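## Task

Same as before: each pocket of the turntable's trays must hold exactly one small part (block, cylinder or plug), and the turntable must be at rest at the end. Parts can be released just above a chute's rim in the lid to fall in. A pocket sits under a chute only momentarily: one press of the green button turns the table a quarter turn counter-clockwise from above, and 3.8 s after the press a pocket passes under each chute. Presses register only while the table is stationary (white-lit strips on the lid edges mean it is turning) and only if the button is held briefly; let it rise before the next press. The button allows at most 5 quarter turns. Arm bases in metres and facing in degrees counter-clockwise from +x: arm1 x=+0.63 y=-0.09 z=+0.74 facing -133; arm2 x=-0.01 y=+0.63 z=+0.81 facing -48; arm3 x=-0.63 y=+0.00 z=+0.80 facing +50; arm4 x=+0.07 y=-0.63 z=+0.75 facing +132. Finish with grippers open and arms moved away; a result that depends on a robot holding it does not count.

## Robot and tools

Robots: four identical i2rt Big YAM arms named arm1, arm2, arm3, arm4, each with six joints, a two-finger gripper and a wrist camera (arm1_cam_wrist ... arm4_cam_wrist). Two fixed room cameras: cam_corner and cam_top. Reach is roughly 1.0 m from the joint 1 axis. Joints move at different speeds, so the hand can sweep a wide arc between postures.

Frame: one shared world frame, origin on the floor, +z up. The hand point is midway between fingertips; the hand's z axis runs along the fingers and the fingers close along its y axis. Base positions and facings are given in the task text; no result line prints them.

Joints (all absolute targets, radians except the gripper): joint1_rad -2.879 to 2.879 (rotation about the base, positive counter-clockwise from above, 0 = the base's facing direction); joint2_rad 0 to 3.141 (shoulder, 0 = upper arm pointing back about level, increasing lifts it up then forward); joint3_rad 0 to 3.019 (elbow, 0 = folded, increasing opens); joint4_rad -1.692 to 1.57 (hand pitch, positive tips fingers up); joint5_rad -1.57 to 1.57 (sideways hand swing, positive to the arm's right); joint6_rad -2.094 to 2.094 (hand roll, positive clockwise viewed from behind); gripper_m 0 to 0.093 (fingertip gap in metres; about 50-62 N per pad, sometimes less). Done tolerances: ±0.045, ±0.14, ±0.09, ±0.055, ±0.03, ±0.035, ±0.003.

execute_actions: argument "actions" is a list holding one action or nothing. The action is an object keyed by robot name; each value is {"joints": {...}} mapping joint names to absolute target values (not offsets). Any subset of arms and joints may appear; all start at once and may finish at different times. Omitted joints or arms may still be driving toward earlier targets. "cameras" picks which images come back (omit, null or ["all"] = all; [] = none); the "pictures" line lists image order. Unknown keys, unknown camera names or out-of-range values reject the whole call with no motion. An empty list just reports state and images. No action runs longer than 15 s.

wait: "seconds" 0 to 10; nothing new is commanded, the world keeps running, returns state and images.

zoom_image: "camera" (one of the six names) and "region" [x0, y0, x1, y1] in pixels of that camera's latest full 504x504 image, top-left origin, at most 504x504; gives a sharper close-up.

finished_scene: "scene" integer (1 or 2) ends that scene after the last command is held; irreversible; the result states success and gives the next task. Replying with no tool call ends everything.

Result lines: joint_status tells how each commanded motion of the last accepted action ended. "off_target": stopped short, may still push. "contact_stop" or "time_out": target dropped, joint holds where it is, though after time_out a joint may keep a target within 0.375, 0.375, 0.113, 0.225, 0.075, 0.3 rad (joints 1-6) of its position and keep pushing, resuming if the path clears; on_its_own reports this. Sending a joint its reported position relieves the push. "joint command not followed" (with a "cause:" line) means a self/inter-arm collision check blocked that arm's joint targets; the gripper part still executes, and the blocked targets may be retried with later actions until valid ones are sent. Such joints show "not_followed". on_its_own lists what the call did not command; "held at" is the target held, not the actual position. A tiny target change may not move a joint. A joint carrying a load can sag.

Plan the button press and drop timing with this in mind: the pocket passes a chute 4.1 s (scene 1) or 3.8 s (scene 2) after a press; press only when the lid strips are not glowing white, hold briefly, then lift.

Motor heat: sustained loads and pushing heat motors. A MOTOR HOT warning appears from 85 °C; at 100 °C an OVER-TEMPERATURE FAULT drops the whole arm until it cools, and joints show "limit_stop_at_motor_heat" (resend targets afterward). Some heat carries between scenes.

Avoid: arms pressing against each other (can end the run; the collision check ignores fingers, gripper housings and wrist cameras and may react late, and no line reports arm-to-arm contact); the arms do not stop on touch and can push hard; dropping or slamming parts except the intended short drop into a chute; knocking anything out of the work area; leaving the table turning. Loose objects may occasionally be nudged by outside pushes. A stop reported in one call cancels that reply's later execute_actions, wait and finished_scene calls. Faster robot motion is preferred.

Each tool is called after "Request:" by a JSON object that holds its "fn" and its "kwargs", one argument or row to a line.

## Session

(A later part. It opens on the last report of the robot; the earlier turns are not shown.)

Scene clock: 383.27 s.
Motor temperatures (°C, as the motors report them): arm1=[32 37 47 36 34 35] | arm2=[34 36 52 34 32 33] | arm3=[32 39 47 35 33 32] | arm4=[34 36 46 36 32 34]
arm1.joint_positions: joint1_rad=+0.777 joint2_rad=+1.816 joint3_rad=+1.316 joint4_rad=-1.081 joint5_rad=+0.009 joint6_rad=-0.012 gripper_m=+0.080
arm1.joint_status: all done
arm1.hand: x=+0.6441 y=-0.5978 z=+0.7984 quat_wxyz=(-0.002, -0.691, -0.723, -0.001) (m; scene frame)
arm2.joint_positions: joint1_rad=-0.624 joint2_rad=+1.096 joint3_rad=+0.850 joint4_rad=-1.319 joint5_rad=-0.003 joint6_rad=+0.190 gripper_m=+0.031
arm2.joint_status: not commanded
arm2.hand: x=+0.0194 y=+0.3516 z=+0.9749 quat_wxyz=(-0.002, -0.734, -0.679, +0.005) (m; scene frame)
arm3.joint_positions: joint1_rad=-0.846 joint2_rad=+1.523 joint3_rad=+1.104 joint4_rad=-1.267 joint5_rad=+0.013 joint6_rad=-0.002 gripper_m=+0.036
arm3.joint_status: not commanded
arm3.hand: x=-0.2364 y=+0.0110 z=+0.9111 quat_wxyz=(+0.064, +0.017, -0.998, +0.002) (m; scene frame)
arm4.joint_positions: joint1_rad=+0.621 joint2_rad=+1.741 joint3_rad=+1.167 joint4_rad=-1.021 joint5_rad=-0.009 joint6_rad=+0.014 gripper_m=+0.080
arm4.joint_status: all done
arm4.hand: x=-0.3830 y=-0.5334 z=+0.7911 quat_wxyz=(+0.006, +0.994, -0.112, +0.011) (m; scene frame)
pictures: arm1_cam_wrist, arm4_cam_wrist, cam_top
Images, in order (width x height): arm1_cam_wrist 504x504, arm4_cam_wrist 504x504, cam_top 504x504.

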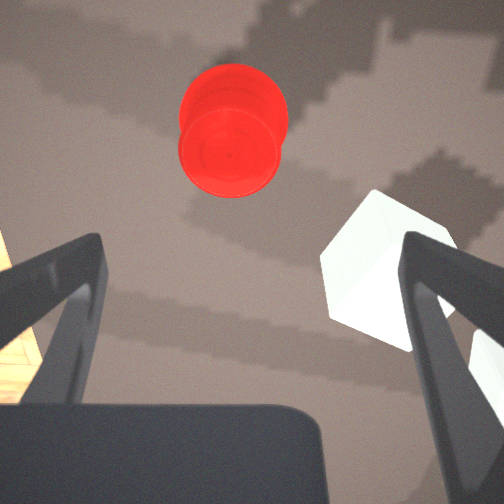

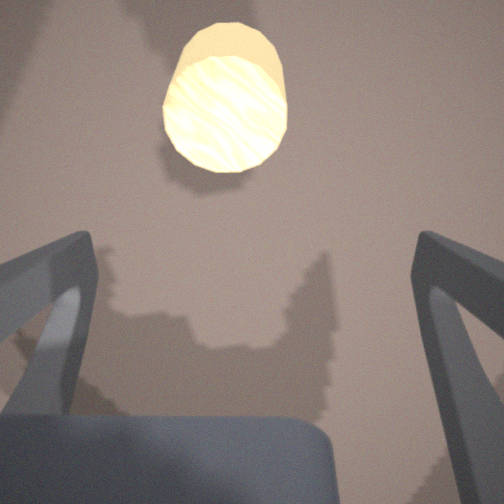

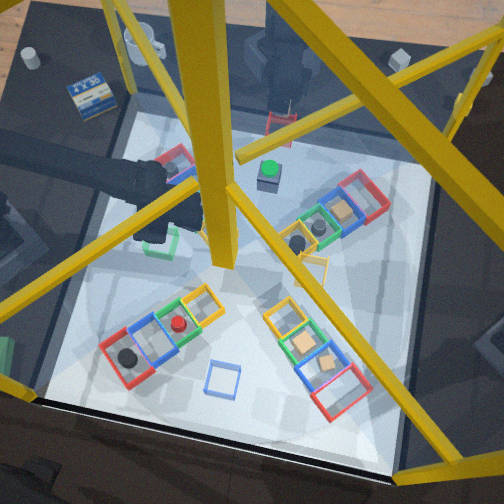

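Request:
{"fn": "execute_actions", "kwargs": {
  "actions": [],
  "cameras": ["arm2_cam_wrist"]
}}

Request:
{"fn": "zoom_image", "kwargs": {
  "camera": "arm2_cam_wrist",
  "region": [130, 10, 390, 250]
}}

Scene clock: 402.43 s.
Motor temperatures (°C, as the motors report them): arm1=[32 38 48 36 34 35] | arm2=[34 35 51 34 32 33] | arm3=[32 39 46 35 33 32] | arm4=[34 37 47 36 32 34]
arm1.joint_positions: joint1_rad=+0.777 joint2_rad=+1.816 joint3_rad=+1.316 joint4_rad=-1.081 joint5_rad=+0.009 joint6_rad=-0.012 gripper_m=+0.080
arm1.joint_status: all done
arm1.hand: x=+0.6441 y=-0.5978 z=+0.7984 quat_wxyz=(-0.002, -0.691, -0.723, -0.001) (m; scene frame)
arm2.joint_positions: joint1_rad=-0.624 joint2_rad=+1.096 joint3_rad=+0.850 joint4_rad=-1.319 joint5_rad=-0.003 joint6_rad=+0.190 gripper_m=+0.031
arm2.joint_status: not commanded
arm2.hand: x=+0.0194 y=+0.3516 z=+0.9749 quat_wxyz=(-0.002, -0.734, -0.679, +0.005) (m; scene frame)
arm3.joint_positions: joint1_rad=-0.846 joint2_rad=+1.523 joint3_rad=+1.104 joint4_rad=-1.267 joint5_rad=+0.013 joint6_rad=-0.002 gripper_m=+0.036
arm3.joint_status: not commanded
arm3.hand: x=-0.2364 y=+0.0110 z=+0.9111 quat_wxyz=(+0.064, +0.017, -0.998, +0.002) (m; scene frame)
arm4.joint_positions: joint1_rad=+0.621 joint2_rad=+1.741 joint3_rad=+1.167 joint4_rad=-1.021 joint5_rad=-0.009 joint6_rad=+0.014 gripper_m=+0.080
arm4.joint_status: all done
arm4.hand: x=-0.3830 y=-0.5334 z=+0.7911 quat_wxyz=(+0.006, +0.994, -0.112, +0.011) (m; scene frame)
pictures: arm2_cam_wrist
Images, in order (width x height): arm2_cam_wrist 504x504.

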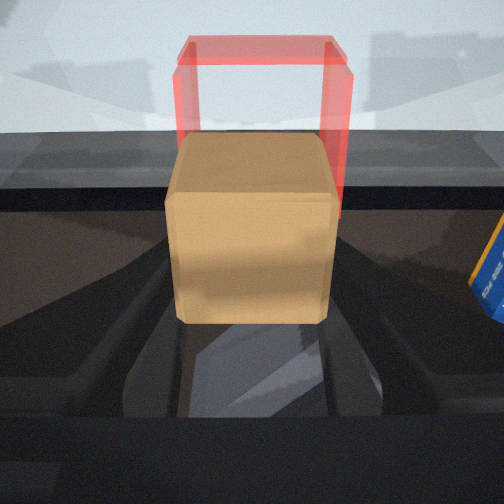

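Region (130, 10, 390, 250) of arm2_cam_wrist's 504x504 image, scaled by 1.938, with more detail than that image has; it fills the top 465 rows of this view, and the rest is white.

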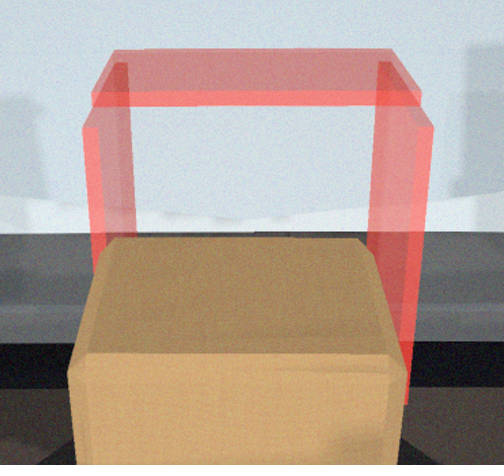

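Request:
{"fn": "execute_actions", "kwargs": {
  "actions": [
    {"arm1":{"joints":{"joint1_rad":0.80,"joint2_rad":1.893,"joint3_rad":1.247,"joint4_rad":-0.912}},"arm2":{"joints":{"joint1_rad":-0.648,"joint2_rad":1.07,"joint3_rad":0.75,"joint4_rad":-1.235}},"arm4":{"joints":{"joint1_rad":0.645,"joint2_rad":1.848,"joint3_rad":1.137,"joint4_rad":-0.846}}}
  ],
  "cameras": ["arm1_cam_wrist","arm2_cam_wrist","arm4_cam_wrist"]
}}

Scene clock: 422.67 s.
Motor temperatures (°C, as the motors report them): arm1=[32 39 48 36 34 35] | arm2=[34 35 51 34 32 33] | arm3=[32 39 46 35 33 32] | arm4=[34 38 47 36 32 34]
arm1.joint_positions: joint1_rad=+0.796 joint2_rad=+1.878 joint3_rad=+1.254 joint4_rad=-0.928 joint5_rad=+0.009 joint6_rad=-0.012 gripper_m=+0.080
arm1.joint_status: all done
arm1.hand: x=+0.6546 y=-0.6014 z=+0.7480 quat_wxyz=(-0.012, -0.684, -0.729, +0.009) (m; scene frame)
arm2.joint_positions: joint1_rad=-0.642 joint2_rad=+1.073 joint3_rad=+0.745 joint4_rad=-1.248 joint5_rad=-0.003 joint6_rad=+0.190 gripper_m=+0.031
arm2.joint_status: all done
arm2.hand: x=+0.0121 y=+0.3709 z=+0.9421 quat_wxyz=(+0.002, -0.740, -0.672, +0.002) (m; scene frame)
arm3.joint_positions: joint1_rad=-0.846 joint2_rad=+1.523 joint3_rad=+1.104 joint4_rad=-1.267 joint5_rad=+0.013 joint6_rad=-0.002 gripper_m=+0.036
arm3.joint_status: not commanded
arm3.hand: x=-0.2364 y=+0.0110 z=+0.9111 quat_wxyz=(+0.064, +0.017, -0.998, +0.002) (m; scene frame)
arm4.joint_positions: joint1_rad=+0.634 joint2_rad=+1.851 joint3_rad=+1.141 joint4_rad=-0.856 joint5_rad=-0.007 joint6_rad=+0.013 gripper_m=+0.080
arm4.joint_status: all done
arm4.hand: x=-0.3987 y=-0.5365 z=+0.7328 quat_wxyz=(+0.004, +0.995, -0.105, -0.003) (m; scene frame)
pictures: arm1_cam_wrist, arm2_cam_wrist, arm4_cam_wrist
Images, in order (width x height): arm1_cam_wrist 504x504, arm2_cam_wrist 504x504, arm4_cam_wrist 504x504.

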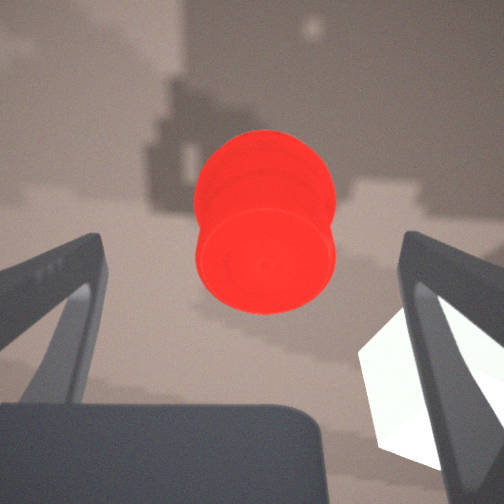

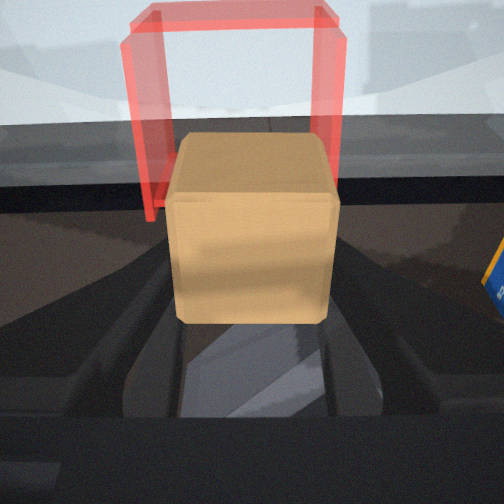

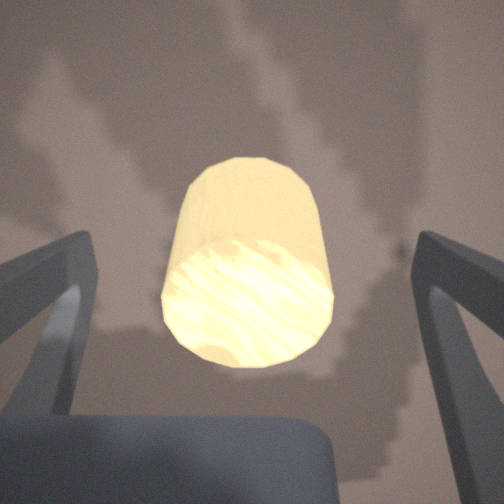

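Request:
{"fn": "execute_actions", "kwargs": {
  "actions": [
    {"arm1":{"joints":{"joint2_rad":1.925}},"arm2":{"joints":{"joint1_rad":-0.634,"joint2_rad":1.105,"joint3_rad":0.70,"joint4_rad":-1.165}},"arm4":{"joints":{"gripper_m":0.025}}}
  ],
  "cameras": ["arm1_cam_wrist","arm2_cam_wrist"]
}}

Request:
{"fn": "execute_actions", "kwargs": {
  "actions": [
    {"arm1":{"joints":{"gripper_m":0.022}},"arm2":{"joints":{"joint2_rad":1.073,"joint3_rad":0.80,"joint4_rad":-1.25}},"arm4":{"joints":{"joint2_rad":0.922,"joint3_rad":0.88,"joint4_rad":-1.5}}}
  ],
  "cameras": ["arm1_cam_wrist","arm4_cam_wrist"]
}}

Scene clock: 459.57 s.
Motor temperatures (°C, as the motors report them): arm1=[32 39 46 36 34 35] | arm2=[34 35 51 34 32 33] | arm3=[32 39 46 35 33 32] | arm4=[34 38 45 36 32 34]
arm1.joint_positions: joint1_rad=+0.796 joint2_rad=+1.893 joint3_rad=+1.254 joint4_rad=-0.928 joint5_rad=+0.009 joint6_rad=-0.012 gripper_m=+0.080
arm1.joint_status: all done
arm1.hand: x=+0.6546 y=-0.5995 z=+0.7407 quat_wxyz=(-0.007, -0.684, -0.729, +0.004) (m; scene frame)
arm2.joint_positions: joint1_rad=-0.642 joint2_rad=+1.103 joint3_rad=+0.696 joint4_rad=-1.178 joint5_rad=-0.003 joint6_rad=+0.190 gripper_m=+0.031
arm2.joint_status: all done
arm2.hand: x=+0.0118 y=+0.3726 z=+0.9177 quat_wxyz=(+0.005, -0.740, -0.672, -0.001) (m; scene frame)
arm3.joint_positions: joint1_rad=-0.846 joint2_rad=+1.523 joint3_rad=+1.104 joint4_rad=-1.267 joint5_rad=+0.013 joint6_rad=-0.002 gripper_m=+0.036
arm3.joint_status: not commanded
arm3.hand: x=-0.2364 y=+0.0110 z=+0.9111 quat_wxyz=(+0.064, +0.017, -0.998, +0.002) (m; scene frame)
arm4.joint_positions: joint1_rad=+0.634 joint2_rad=+1.851 joint3_rad=+1.141 joint4_rad=-0.856 joint5_rad=-0.007 joint6_rad=+0.013 gripper_m=+0.030
arm4.joint_status: gripper_m off_target (ended at +0.030, target +0.025)
arm4.hand: x=-0.3987 y=-0.5365 z=+0.7328 quat_wxyz=(+0.004, +0.995, -0.105, -0.003) (m; scene frame)
pictures: arm1_cam_wrist, arm2_cam_wrist
Images, in order (width x height): arm1_cam_wrist 504x504, arm2_cam_wrist 504x504.

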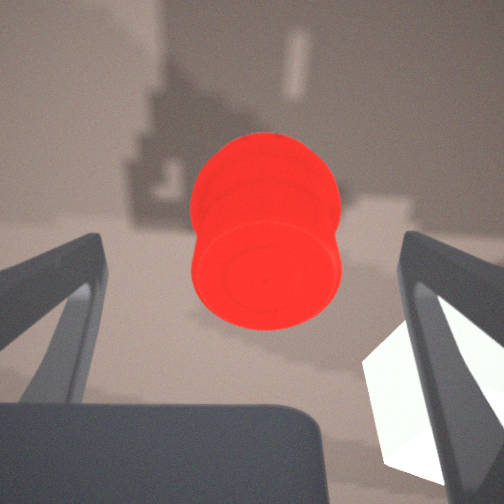

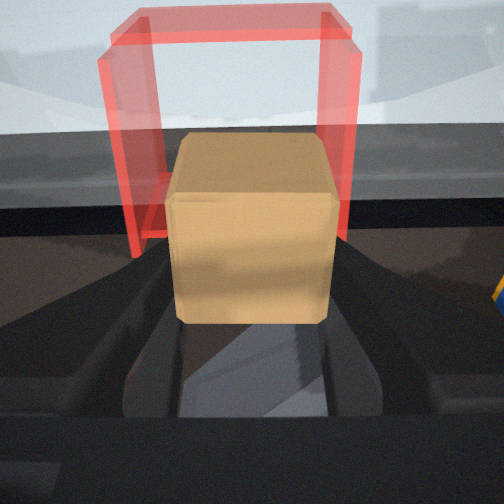

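Scene clock: 460.97 s.
Motor temperatures (°C, as the motors report them): arm1=[32 39 46 36 34 35] | arm2=[34 35 51 34 32 33] | arm3=[32 39 46 35 33 32] | arm4=[34 38 45 36 32 34]
arm1.joint_positions: joint1_rad=+0.796 joint2_rad=+1.893 joint3_rad=+1.254 joint4_rad=-0.928 joint5_rad=+0.011 joint6_rad=-0.012 gripper_m=+0.026
arm1.joint_status: gripper_m off_target (ended at +0.026, target +0.022)
arm1.hand: x=+0.6543 y=-0.5996 z=+0.7407 quat_wxyz=(-0.006, -0.684, -0.729, +0.004) (m; scene frame)
arm2.joint_positions: joint1_rad=-0.642 joint2_rad=+1.075 joint3_rad=+0.767 joint4_rad=-1.239 joint5_rad=-0.003 joint6_rad=+0.190 gripper_m=+0.031
arm2.joint_status: all done
arm2.hand: x=+0.0132 y=+0.3607 z=+0.9496 quat_wxyz=(-0.010, -0.740, -0.672, +0.010) (m; scene frame)
arm3.joint_positions: joint1_rad=-0.846 joint2_rad=+1.523 joint3_rad=+1.104 joint4_rad=-1.267 joint5_rad=+0.013 joint6_rad=-0.002 gripper_m=+0.036
arm3.joint_status: not commanded
arm3.hand: x=-0.2364 y=+0.0110 z=+0.9111 quat_wxyz=(+0.064, +0.017, -0.998, +0.002) (m; scene frame)
arm4.joint_positions: joint1_rad=+0.634 joint2_rad=+0.926 joint3_rad=+0.879 joint4_rad=-1.492 joint5_rad=-0.007 joint6_rad=+0.013 gripper_m=+0.030
arm4.joint_status: all done
arm4.hand: x=-0.1583 y=-0.5840 z=+0.9621 quat_wxyz=(+0.003, +0.994, -0.105, -0.016) (m; scene frame)
pictures: arm1_cam_wrist, arm4_cam_wrist
Images, in order (width x height): arm1_cam_wrist 504x504, arm4_cam_wrist 504x504.

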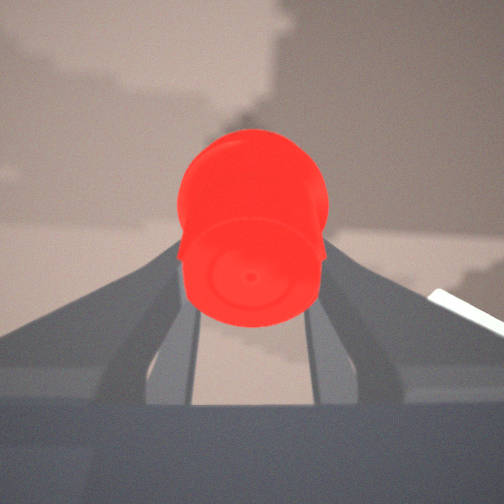

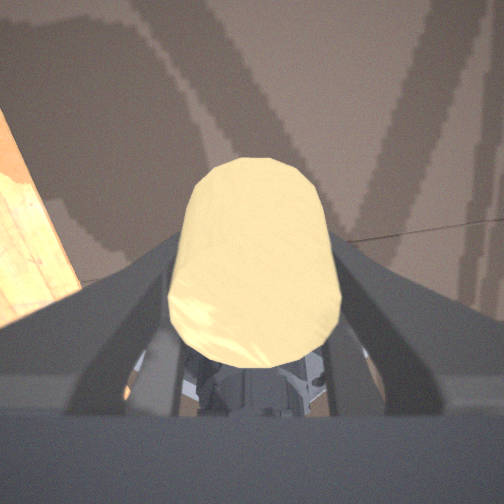

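Request:
{"fn": "execute_actions", "kwargs": {
  "actions": [
    {"arm1":{"joints":{"joint2_rad":0.922,"joint3_rad":0.9,"joint4_rad":-1.5}},"arm2":{"joints":{"joint1_rad":-0.686,"joint2_rad":1.1,"joint3_rad":1.02,"joint4_rad":-1.42}},"arm4":{"joints":{"joint1_rad":-0.452}}}
  ],
  "cameras": []
}}

Request:
{"fn": "execute_actions", "kwargs": {
  "actions": [
    {"arm1":{"joints":{"joint1_rad":-0.982}},"arm2":{"joints":{"joint2_rad":1.51,"joint3_rad":1.215,"joint4_rad":-1.26}},"arm4":{"joints":{"joint2_rad":1.30,"joint3_rad":1.17,"joint4_rad":-1.38}}}
  ],
  "cameras": []
}}

Request:
{"fn": "execute_actions", "kwargs": {
  "actions": [
    {"arm1":{"joints":{"joint2_rad":1.62,"joint3_rad":1.56,"joint4_rad":-1.44}},"arm4":{"joints":{"joint2_rad":1.33,"joint3_rad":1.05,"joint4_rad":-1.295}}}
  ],
  "cameras": ["arm1_cam_wrist","arm2_cam_wrist","arm4_cam_wrist"]
}}

Scene clock: 497.93 s.
Motor temperatures (°C, as the motors report them): arm1=[32 39 45 36 34 35] | arm2=[34 35 54 34 32 33] | arm3=[32 39 46 35 33 32] | arm4=[34 36 46 36 32 34]
arm1.joint_positions: joint1_rad=+0.796 joint2_rad=+0.922 joint3_rad=+0.909 joint4_rad=-1.486 joint5_rad=+0.011 joint6_rad=-0.012 gripper_m=+0.026
arm1.joint_status: all done
arm1.hand: x=+0.6374 y=-0.3305 z=+0.9665 quat_wxyz=(-0.031, -0.684, -0.728, +0.028) (m; scene frame)
arm2.joint_positions: joint1_rad=-0.683 joint2_rad=+1.098 joint3_rad=+0.991 joint4_rad=-1.409 joint5_rad=-0.003 joint6_rad=+0.191 gripper_m=+0.031
arm2.joint_status: all done
arm2.hand: x=+0.0045 y=+0.3282 z=+1.0280 quat_wxyz=(-0.022, -0.753, -0.657, +0.020) (m; scene frame)
arm3.joint_positions: joint1_rad=-0.846 joint2_rad=+1.523 joint3_rad=+1.104 joint4_rad=-1.267 joint5_rad=+0.013 joint6_rad=-0.002 gripper_m=+0.036
arm3.joint_status: not commanded
arm3.hand: x=-0.2364 y=+0.0110 z=+0.9111 quat_wxyz=(+0.064, +0.017, -0.998, +0.002) (m; scene frame)
arm4.joint_positions: joint1_rad=-0.443 joint2_rad=+0.926 joint3_rad=+0.879 joint4_rad=-1.492 joint5_rad=-0.007 joint6_rad=+0.013 gripper_m=+0.030
arm4.joint_status: all done
arm4.hand: x=+0.0048 y=-0.4026 z=+0.9618 quat_wxyz=(-0.006, +0.800, -0.600, -0.015) (m; scene frame)
pictures: none
No camera images: the call's "cameras" was empty. Leave "cameras" out to get every camera's image.

Scene clock: 499.80 s.
Motor temperatures (°C, as the motors report them): arm1=[32 39 45 36 34 35] | arm2=[34 35 54 34 32 33] | arm3=[32 39 46 35 33 32] | arm4=[34 36 47 36 32 34]
arm1.joint_positions: joint1_rad=-0.979 joint2_rad=+0.922 joint3_rad=+0.909 joint4_rad=-1.486 joint5_rad=+0.011 joint6_rad=-0.012 gripper_m=+0.026
arm1.joint_status: all done
arm1.hand: x=+0.3835 y=-0.0443 z=+0.9601 quat_wxyz=(+0.004, -0.997, +0.070, +0.028) (m; scene frame)
arm2.joint_positions: joint1_rad=-0.683 joint2_rad=+1.514 joint3_rad=+1.195 joint4_rad=-1.265 joint5_rad=-0.003 joint6_rad=+0.191 gripper_m=+0.031
arm2.joint_status: all done
arm2.hand: x=+0.0106 y=+0.2040 z=+0.9629 quat_wxyz=(+0.005, -0.754, -0.657, -0.001) (m; scene frame)
arm3.joint_positions: joint1_rad=-0.846 joint2_rad=+1.523 joint3_rad=+1.104 joint4_rad=-1.267 joint5_rad=+0.013 joint6_rad=-0.002 gripper_m=+0.036
arm3.joint_status: not commanded
arm3.hand: x=-0.2364 y=+0.0110 z=+0.9111 quat_wxyz=(+0.064, +0.017, -0.998, +0.002) (m; scene frame)
arm4.joint_positions: joint1_rad=-0.443 joint2_rad=+1.307 joint3_rad=+1.119 joint4_rad=-1.383 joint5_rad=-0.007 joint6_rad=+0.013 gripper_m=+0.030
arm4.joint_status: all done
arm4.hand: x=-0.0321 y=-0.2821 z=+0.9477 quat_wxyz=(+0.004, +0.800, -0.600, -0.001) (m; scene frame)
pictures: none
No camera images: the call's "cameras" was empty. Leave "cameras" out to get every camera's image.

Scene clock: 501.33 s.
Motor temperatures (°C, as the motors report them): arm1=[32 39 46 36 34 35] | arm2=[34 35 54 34 32 33] | arm3=[32 39 45 35 33 32] | arm4=[34 36 47 36 32 34]
arm1.joint_positions: joint1_rad=-0.979 joint2_rad=+1.616 joint3_rad=+1.509 joint4_rad=-1.449 joint5_rad=+0.011 joint6_rad=-0.012 gripper_m=+0.026
arm1.joint_status: all done
arm1.hand: x=+0.1430 y=-0.0075 z=+0.9522 quat_wxyz=(+0.001, -0.998, +0.070, +0.000) (m; scene frame)
arm2.joint_positions: joint1_rad=-0.683 joint2_rad=+1.514 joint3_rad=+1.195 joint4_rad=-1.265 joint5_rad=-0.003 joint6_rad=+0.191 gripper_m=+0.031
arm2.joint_status: not commanded
arm2.hand: x=+0.0106 y=+0.2040 z=+0.9629 quat_wxyz=(+0.005, -0.754, -0.657, -0.001) (m; scene frame)
arm3.joint_positions: joint1_rad=-0.846 joint2_rad=+1.523 joint3_rad=+1.104 joint4_rad=-1.267 joint5_rad=+0.013 joint6_rad=-0.002 gripper_m=+0.036
arm3.joint_status: not commanded
arm3.hand: x=-0.2364 y=+0.0110 z=+0.9111 quat_wxyz=(+0.064, +0.017, -0.998, +0.002) (m; scene frame)
arm4.joint_positions: joint1_rad=-0.443 joint2_rad=+1.324 joint3_rad=+1.051 joint4_rad=-1.307 joint5_rad=-0.007 joint6_rad=+0.012 gripper_m=+0.030
arm4.joint_status: all done
arm4.hand: x=-0.0312 y=-0.2851 z=+0.9168 quat_wxyz=(+0.007, +0.800, -0.600, +0.002) (m; scene frame)
pictures: arm1_cam_wrist, arm2_cam_wrist, arm4_cam_wrist
Images, in order (width x height): arm1_cam_wrist 504x504, arm2_cam_wrist 504x504, arm4_cam_wrist 504x504.

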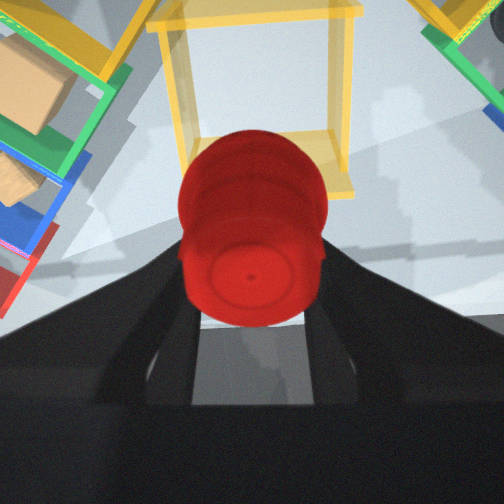

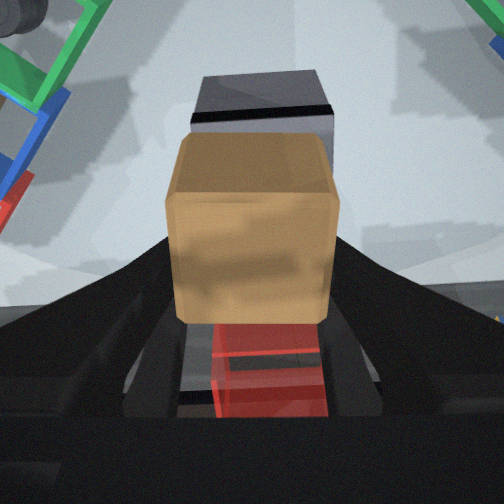

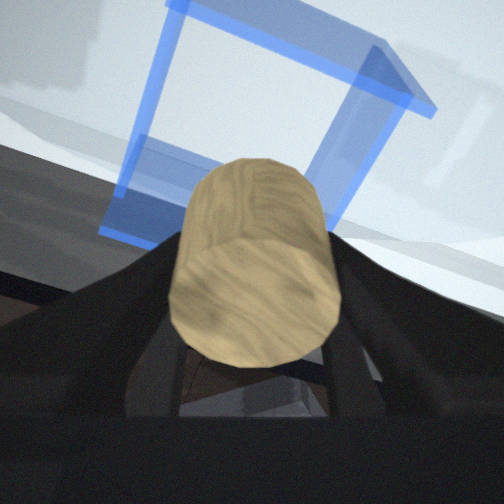

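Request:
{"fn": "execute_actions", "kwargs": {
  "actions": [
    {"arm1":{"joints":{"joint2_rad":1.685,"joint4_rad":-1.42}}}
  ],
  "cameras": ["arm1_cam_wrist"]
}}

Scene clock: 506.13 s.
Motor temperatures (°C, as the motors report them): arm1=[32 39 48 36 34 35] | arm2=[34 35 54 34 32 33] | arm3=[32 39 45 35 33 32] | arm4=[34 36 46 36 32 34]
arm1.joint_positions: joint1_rad=-0.979 joint2_rad=+1.667 joint3_rad=+1.514 joint4_rad=-1.436 joint5_rad=+0.011 joint6_rad=-0.012 gripper_m=+0.026
arm1.joint_status: all done
arm1.hand: x=+0.1347 y=-0.0065 z=+0.9300 quat_wxyz=(+0.000, -0.997, +0.070, -0.017) (m; scene frame)
arm2.joint_positions: joint1_rad=-0.683 joint2_rad=+1.514 joint3_rad=+1.195 joint4_rad=-1.265 joint5_rad=-0.003 joint6_rad=+0.191 gripper_m=+0.031
arm2.joint_status: not commanded
arm2.hand: x=+0.0106 y=+0.2040 z=+0.9629 quat_wxyz=(+0.005, -0.754, -0.657, -0.001) (m; scene frame)
arm3.joint_positions: joint1_rad=-0.846 joint2_rad=+1.523 joint3_rad=+1.104 joint4_rad=-1.267 joint5_rad=+0.013 joint6_rad=-0.002 gripper_m=+0.036
arm3.joint_status: not commanded
arm3.hand: x=-0.2364 y=+0.0110 z=+0.9111 quat_wxyz=(+0.064, +0.017, -0.998, +0.002) (m; scene frame)
arm4.joint_positions: joint1_rad=-0.443 joint2_rad=+1.324 joint3_rad=+1.051 joint4_rad=-1.307 joint5_rad=-0.007 joint6_rad=+0.013 gripper_m=+0.030
arm4.joint_status: not commanded
arm4.hand: x=-0.0312 y=-0.2851 z=+0.9168 quat_wxyz=(+0.007, +0.800, -0.600, +0.002) (m; scene frame)
pictures: arm1_cam_wrist
Images, in order (width x height): arm1_cam_wrist 504x504.

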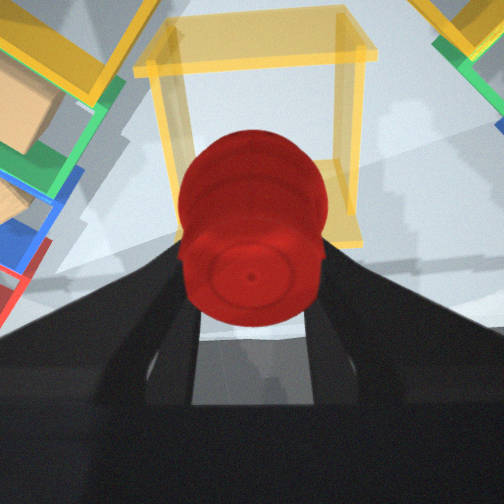

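Request:
{"fn": "execute_actions", "kwargs": {
  "actions": [
    {"arm2":{"joints":{"joint2_rad":1.67}}}
  ],
  "cameras": []
}}

Request:
{"fn": "wait", "kwargs": {
  "seconds": 0.3
}}

Request:
{"fn": "execute_actions", "kwargs": {
  "actions": [
    {"arm2":{"joints":{"joint1_rad":-0.628,"joint2_rad":1.073,"joint3_rad":0.78,"joint4_rad":-1.25}}}
  ],
  "cameras": []
}}

Request:
{"fn": "execute_actions", "kwargs": {
  "actions": [
    {"arm2":{"joints":{"joint2_rad":1.105,"joint3_rad":0.70,"joint4_rad":-1.165}}}
  ],
  "cameras": []
}}

Request:
{"fn": "wait", "kwargs": {
  "seconds": 0.9
}}

Request:
{"fn": "execute_actions", "kwargs": {
  "actions": [
    {"arm1":{"joints":{"gripper_m":0.056}},"arm2":{"joints":{"gripper_m":0.05}},"arm3":{"joints":{"gripper_m":0.055}},"arm4":{"joints":{"gripper_m":0.053}}}
  ]
}}

Scene clock: 521.40 s.
Motor temperatures (°C, as the motors report them): arm1=[32 39 50 36 34 35] | arm2=[34 36 54 34 32 33] | arm3=[32 39 45 35 33 32] | arm4=[34 36 46 36 32 34]
arm1.joint_positions: joint1_rad=-0.979 joint2_rad=+1.667 joint3_rad=+1.514 joint4_rad=-1.436 joint5_rad=+0.011 joint6_rad=-0.012 gripper_m=+0.026
arm1.joint_status: not commanded
arm1.hand: x=+0.1347 y=-0.0065 z=+0.9300 quat_wxyz=(+0.000, -0.997, +0.070, -0.017) (m; scene frame)
arm2.joint_positions: joint1_rad=-0.707 joint2_rad=+1.626 joint3_rad=+1.196 joint4_rad=-1.268 joint5_rad=-0.006 joint6_rad=+0.191 gripper_m=+0.031
arm2.joint_status: all done
arm2.hand: x=+0.0005 y=+0.2041 z=+0.9183 quat_wxyz=(+0.048, -0.761, -0.646, -0.037) (m; scene frame)
arm3.joint_positions: joint1_rad=-0.846 joint2_rad=+1.523 joint3_rad=+1.104 joint4_rad=-1.267 joint5_rad=+0.013 joint6_rad=-0.002 gripper_m=+0.036
arm3.joint_status: not commanded
arm3.hand: x=-0.2364 y=+0.0110 z=+0.9111 quat_wxyz=(+0.064, +0.017, -0.998, +0.002) (m; scene frame)
arm4.joint_positions: joint1_rad=-0.443 joint2_rad=+1.324 joint3_rad=+1.051 joint4_rad=-1.307 joint5_rad=-0.007 joint6_rad=+0.013 gripper_m=+0.030
arm4.joint_status: not commanded
arm4.hand: x=-0.0312 y=-0.2851 z=+0.9168 quat_wxyz=(+0.007, +0.800, -0.600, +0.002) (m; scene frame)
pictures: none
No camera images: the call's "cameras" was empty. Leave "cameras" out to get every camera's image.

Scene clock: 521.70 s.
Motor temperatures (°C, as the motors report them): arm1=[32 39 50 36 34 35] | arm2=[34 36 53 34 32 33] | arm3=[32 39 45 35 33 32] | arm4=[34 36 46 36 32 34]
arm1.joint_positions: joint1_rad=-0.979 joint2_rad=+1.667 joint3_rad=+1.514 joint4_rad=-1.436 joint5_rad=+0.011 joint6_rad=-0.012 gripper_m=+0.026
arm1.joint_status: not commanded
arm1.hand: x=+0.1347 y=-0.0065 z=+0.9300 quat_wxyz=(+0.000, -0.997, +0.070, -0.017) (m; scene frame)
arm2.joint_positions: joint1_rad=-0.707 joint2_rad=+1.626 joint3_rad=+1.196 joint4_rad=-1.268 joint5_rad=-0.006 joint6_rad=+0.191 gripper_m=+0.031
arm2.joint_status: all done
arm2.hand: x=+0.0005 y=+0.2041 z=+0.9183 quat_wxyz=(+0.048, -0.761, -0.646, -0.037) (m; scene frame)
arm3.joint_positions: joint1_rad=-0.846 joint2_rad=+1.523 joint3_rad=+1.104 joint4_rad=-1.267 joint5_rad=+0.013 joint6_rad=-0.002 gripper_m=+0.036
arm3.joint_status: not commanded
arm3.hand: x=-0.2364 y=+0.0110 z=+0.9111 quat_wxyz=(+0.064, +0.017, -0.998, +0.002) (m; scene frame)
arm4.joint_positions: joint1_rad=-0.443 joint2_rad=+1.324 joint3_rad=+1.051 joint4_rad=-1.307 joint5_rad=-0.007 joint6_rad=+0.012 gripper_m=+0.030
arm4.joint_status: not commanded
arm4.hand: x=-0.0312 y=-0.2851 z=+0.9168 quat_wxyz=(+0.007, +0.800, -0.600, +0.002) (m; scene frame)
wait: 0.30 s; at rest by 0.27 s
pictures: arm1_cam_wrist, arm2_cam_wrist, arm3_cam_wrist, arm4_cam_wrist, cam_corner, cam_top
Images, in order (width x height): arm1_cam_wrist 504x504, arm2_cam_wrist 504x504, arm3_cam_wrist 504x504, arm4_cam_wrist 504x504, cam_corner 504x504, cam_top 504x504.

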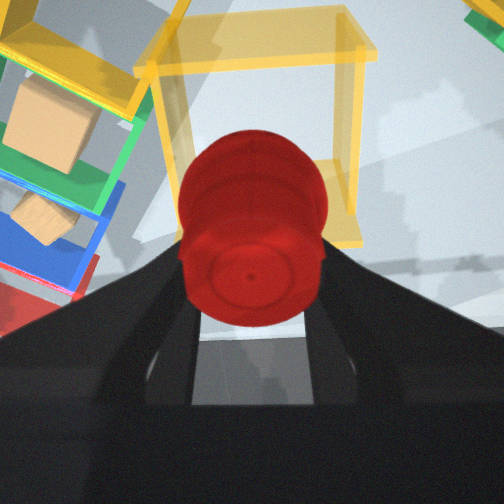

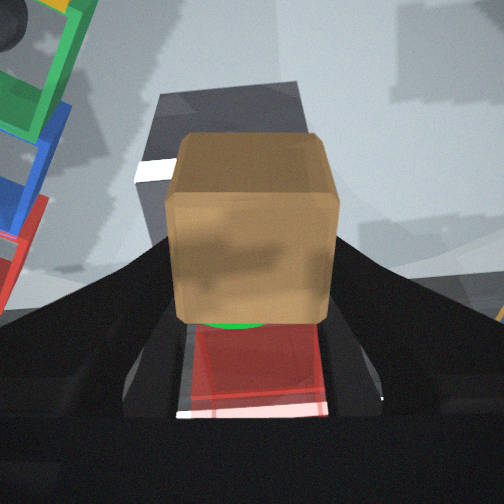

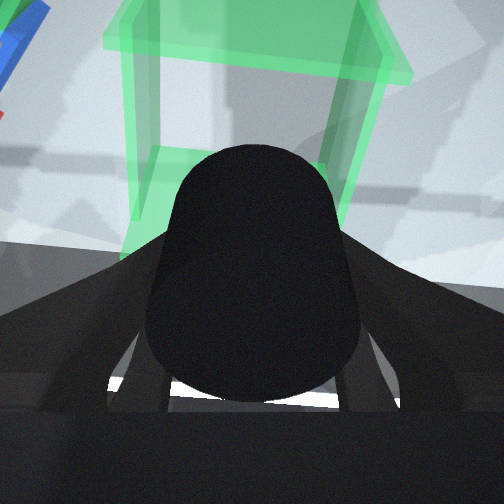

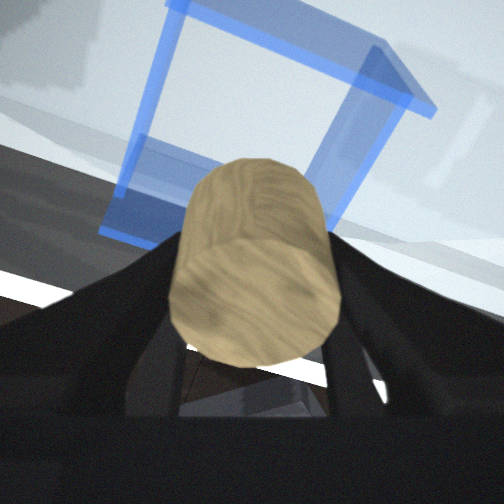

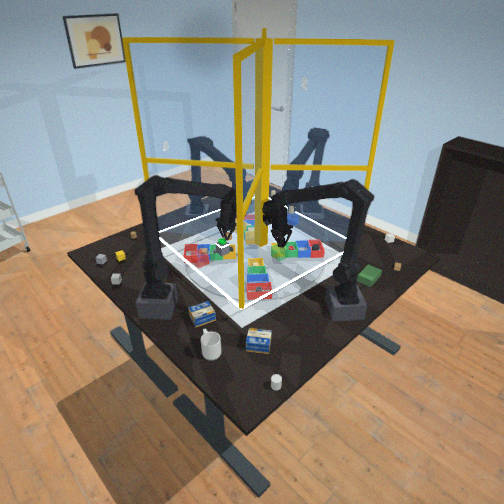

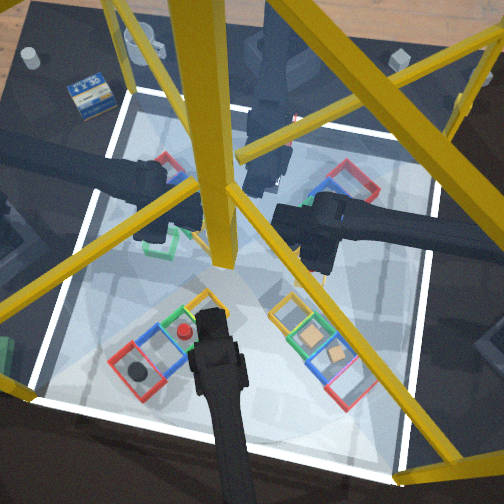

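Scene clock: 522.90 s.
Motor temperatures (°C, as the motors report them): arm1=[32 39 50 36 34 35] | arm2=[34 36 53 34 32 33] | arm3=[32 39 45 35 33 32] | arm4=[34 36 46 36 32 34]
arm1.joint_positions: joint1_rad=-0.979 joint2_rad=+1.667 joint3_rad=+1.514 joint4_rad=-1.436 joint5_rad=+0.011 joint6_rad=-0.012 gripper_m=+0.026
arm1.joint_status: not commanded
arm1.hand: x=+0.1347 y=-0.0065 z=+0.9300 quat_wxyz=(+0.000, -0.997, +0.070, -0.017) (m; scene frame)
arm2.joint_positions: joint1_rad=-0.621 joint2_rad=+1.067 joint3_rad=+0.781 joint4_rad=-1.249 joint5_rad=-0.001 joint6_rad=+0.192 gripper_m=+0.031
arm2.joint_status: all done
arm2.hand: x=+0.0189 y=+0.3588 z=+0.9569 quat_wxyz=(-0.014, -0.733, -0.680, +0.015) (m; scene frame)
arm3.joint_positions: joint1_rad=-0.846 joint2_rad=+1.523 joint3_rad=+1.104 joint4_rad=-1.267 joint5_rad=+0.013 joint6_rad=-0.002 gripper_m=+0.036
arm3.joint_status: not commanded
arm3.hand: x=-0.2364 y=+0.0110 z=+0.9111 quat_wxyz=(+0.064, +0.017, -0.998, +0.002) (m; scene frame)
arm4.joint_positions: joint1_rad=-0.443 joint2_rad=+1.324 joint3_rad=+1.051 joint4_rad=-1.307 joint5_rad=-0.007 joint6_rad=+0.013 gripper_m=+0.030
arm4.joint_status: not commanded
arm4.hand: x=-0.0312 y=-0.2851 z=+0.9168 quat_wxyz=(+0.007, +0.800, -0.600, +0.002) (m; scene frame)
pictures: none
No camera images: the call's "cameras" was empty. Leave "cameras" out to get every camera's image.

Scene clock: 523.70 s.
Motor temperatures (°C, as the motors report them): arm1=[32 39 50 36 34 35] | arm2=[34 36 53 34 32 33] | arm3=[32 39 45 35 33 32] | arm4=[34 36 46 36 32 34]
arm1.joint_positions: joint1_rad=-0.979 joint2_rad=+1.667 joint3_rad=+1.514 joint4_rad=-1.436 joint5_rad=+0.011 joint6_rad=-0.012 gripper_m=+0.026
arm1.joint_status: not commanded
arm1.hand: x=+0.1347 y=-0.0065 z=+0.9300 quat_wxyz=(+0.000, -0.997, +0.070, -0.017) (m; scene frame)
arm2.joint_positions: joint1_rad=-0.621 joint2_rad=+1.104 joint3_rad=+0.693 joint4_rad=-1.177 joint5_rad=-0.001 joint6_rad=+0.192 gripper_m=+0.031
arm2.joint_status: all done
arm2.hand: x=+0.0167 y=+0.3744 z=+0.9160 quat_wxyz=(+0.008, -0.734, -0.680, -0.001) (m; scene frame)
arm3.joint_positions: joint1_rad=-0.846 joint2_rad=+1.523 joint3_rad=+1.104 joint4_rad=-1.267 joint5_rad=+0.013 joint6_rad=-0.002 gripper_m=+0.036
arm3.joint_status: not commanded
arm3.hand: x=-0.2364 y=+0.0110 z=+0.9111 quat_wxyz=(+0.064, +0.017, -0.998, +0.002) (m; scene frame)
arm4.joint_positions: joint1_rad=-0.443 joint2_rad=+1.324 joint3_rad=+1.051 joint4_rad=-1.307 joint5_rad=-0.007 joint6_rad=+0.013 gripper_m=+0.030
arm4.joint_status: not commanded
arm4.hand: x=-0.0312 y=-0.2851 z=+0.9168 quat_wxyz=(+0.007, +0.800, -0.600, +0.002) (m; scene frame)
pictures: none
No camera images: the call's "cameras" was empty. Leave "cameras" out to get every camera's image.

Scene clock: 524.60 s.
Motor temperatures (°C, as the motors report them): arm1=[32 39 50 36 34 35] | arm2=[34 36 53 34 32 33] | arm3=[32 39 45 35 33 32] | arm4=[34 36 46 36 32 34]
arm1.joint_positions: joint1_rad=-0.979 joint2_rad=+1.667 joint3_rad=+1.514 joint4_rad=-1.436 joint5_rad=+0.011 joint6_rad=-0.012 gripper_m=+0.026
arm1.joint_status: not commanded
arm1.hand: x=+0.1347 y=-0.0065 z=+0.9300 quat_wxyz=(+0.000, -0.997, +0.070, -0.017) (m; scene frame)
arm2.joint_positions: joint1_rad=-0.621 joint2_rad=+1.104 joint3_rad=+0.693 joint4_rad=-1.177 joint5_rad=-0.001 joint6_rad=+0.192 gripper_m=+0.031
arm2.joint_status: all done
arm2.hand: x=+0.0167 y=+0.3744 z=+0.9160 quat_wxyz=(+0.008, -0.734, -0.680, -0.001) (m; scene frame)
arm3.joint_positions: joint1_rad=-0.846 joint2_rad=+1.523 joint3_rad=+1.104 joint4_rad=-1.267 joint5_rad=+0.013 joint6_rad=-0.002 gripper_m=+0.036
arm3.joint_status: not commanded
arm3.hand: x=-0.2364 y=+0.0110 z=+0.9111 quat_wxyz=(+0.064, +0.017, -0.998, +0.002) (m; scene frame)
arm4.joint_positions: joint1_rad=-0.443 joint2_rad=+1.324 joint3_rad=+1.051 joint4_rad=-1.307 joint5_rad=-0.007 joint6_rad=+0.013 gripper_m=+0.030
arm4.joint_status: not commanded
arm4.hand: x=-0.0312 y=-0.2851 z=+0.9168 quat_wxyz=(+0.007, +0.800, -0.600, +0.002) (m; scene frame)
wait: 0.90 s; at rest by 0.27 s
pictures: arm1_cam_wrist, arm2_cam_wrist, arm3_cam_wrist, arm4_cam_wrist, cam_corner, cam_top
Images, in order (width x height): arm1_cam_wrist 504x504, arm2_cam_wrist 504x504, arm3_cam_wrist 504x504, arm4_cam_wrist 504x504, cam_corner 504x504, cam_top 504x504.

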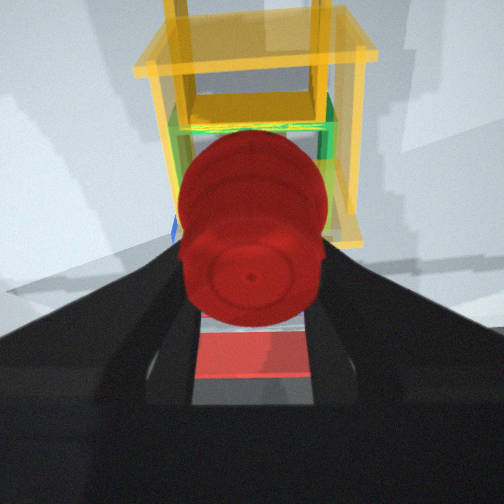

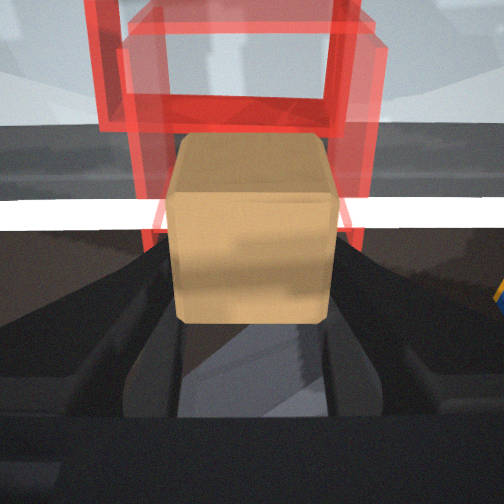

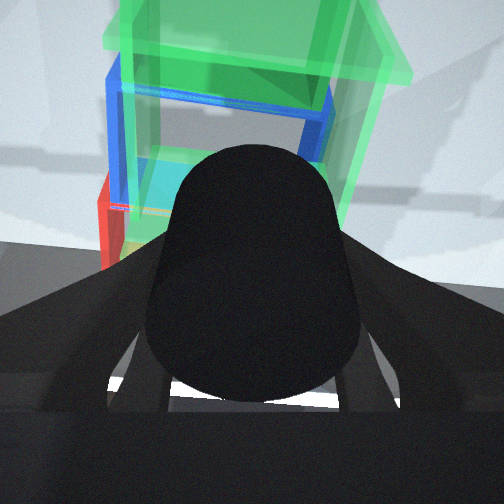

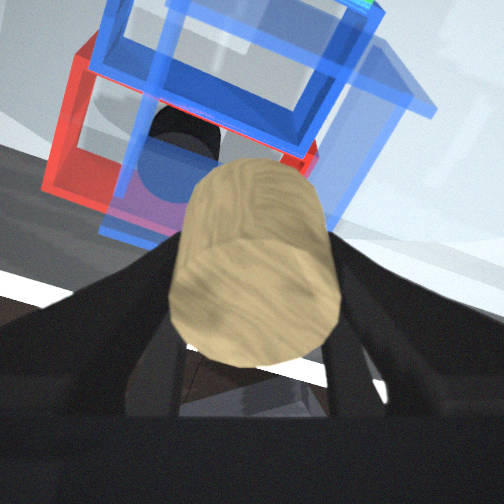

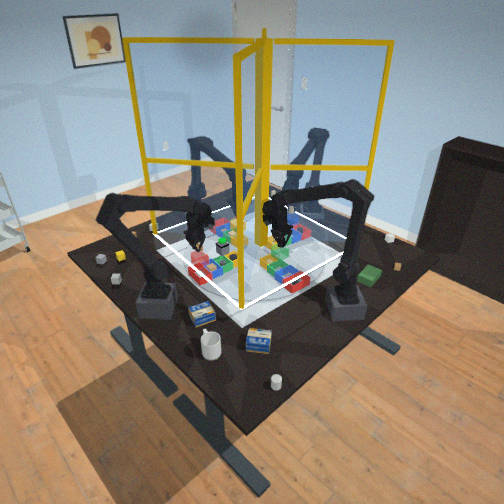

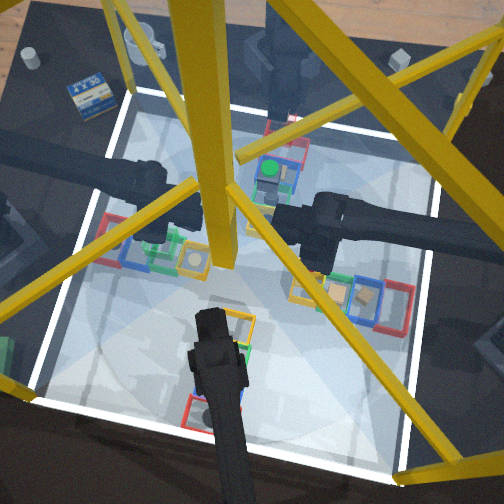

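Scene clock: 525.13 s.
Motor temperatures (°C, as the motors report them): arm1=[32 39 50 36 34 35] | arm2=[34 36 53 34 32 33] | arm3=[32 39 45 35 33 32] | arm4=[34 36 46 36 32 34]
arm1.joint_positions: joint1_rad=-0.979 joint2_rad=+1.667 joint3_rad=+1.514 joint4_rad=-1.436 joint5_rad=+0.011 joint6_rad=-0.012 gripper_m=+0.056
arm1.joint_status: all done
arm1.hand: x=+0.1347 y=-0.0065 z=+0.9300 quat_wxyz=(+0.000, -0.997, +0.070, -0.017) (m; scene frame)
arm2.joint_positions: joint1_rad=-0.621 joint2_rad=+1.104 joint3_rad=+0.693 joint4_rad=-1.177 joint5_rad=-0.001 joint6_rad=+0.192 gripper_m=+0.050
arm2.joint_status: all done
arm2.hand: x=+0.0167 y=+0.3744 z=+0.9160 quat_wxyz=(+0.008, -0.734, -0.680, -0.001) (m; scene frame)
arm3.joint_positions: joint1_rad=-0.846 joint2_rad=+1.523 joint3_rad=+1.104 joint4_rad=-1.267 joint5_rad=+0.013 joint6_rad=-0.002 gripper_m=+0.055
arm3.joint_status: all done
arm3.hand: x=-0.2364 y=+0.0110 z=+0.9111 quat_wxyz=(+0.064, +0.017, -0.998, +0.002) (m; scene frame)
arm4.joint_positions: joint1_rad=-0.443 joint2_rad=+1.324 joint3_rad=+1.051 joint4_rad=-1.307 joint5_rad=-0.007 joint6_rad=+0.013 gripper_m=+0.053
arm4.joint_status: all done
arm4.hand: x=-0.0312 y=-0.2851 z=+0.9168 quat_wxyz=(+0.007, +0.800, -0.600, +0.002) (m; scene frame)
pictures: arm1_cam_wrist, arm2_cam_wrist, arm3_cam_wrist, arm4_cam_wrist, cam_corner, cam_top
Images, in order (width x height): arm1_cam_wrist 504x504, arm2_cam_wrist 504x504, arm3_cam_wrist 504x504, arm4_cam_wrist 504x504, cam_corner 504x504, cam_top 504x504.

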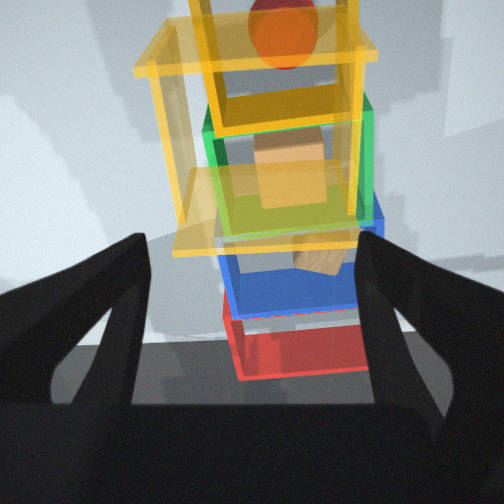

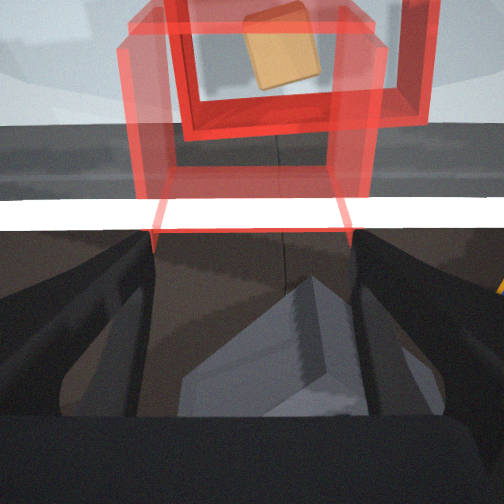

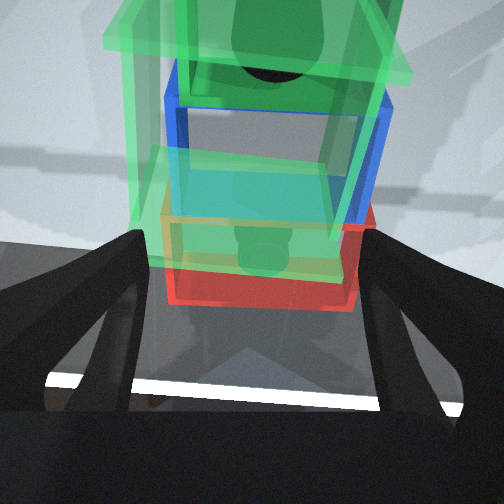

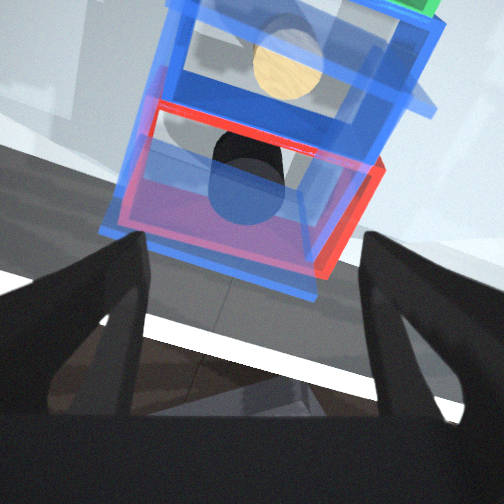

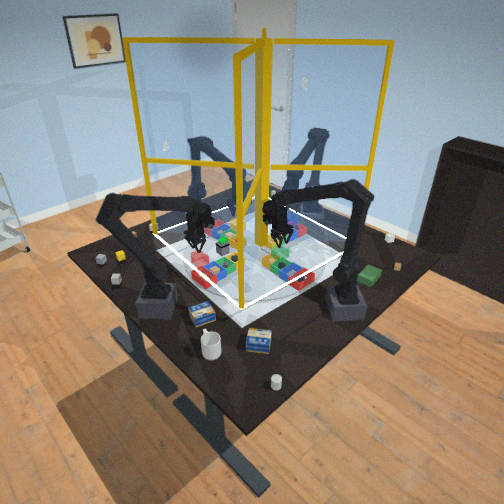

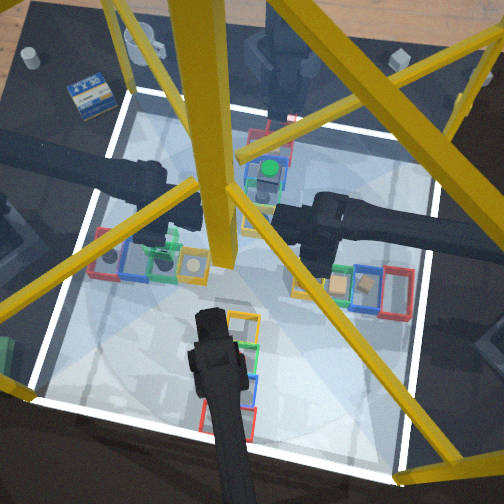

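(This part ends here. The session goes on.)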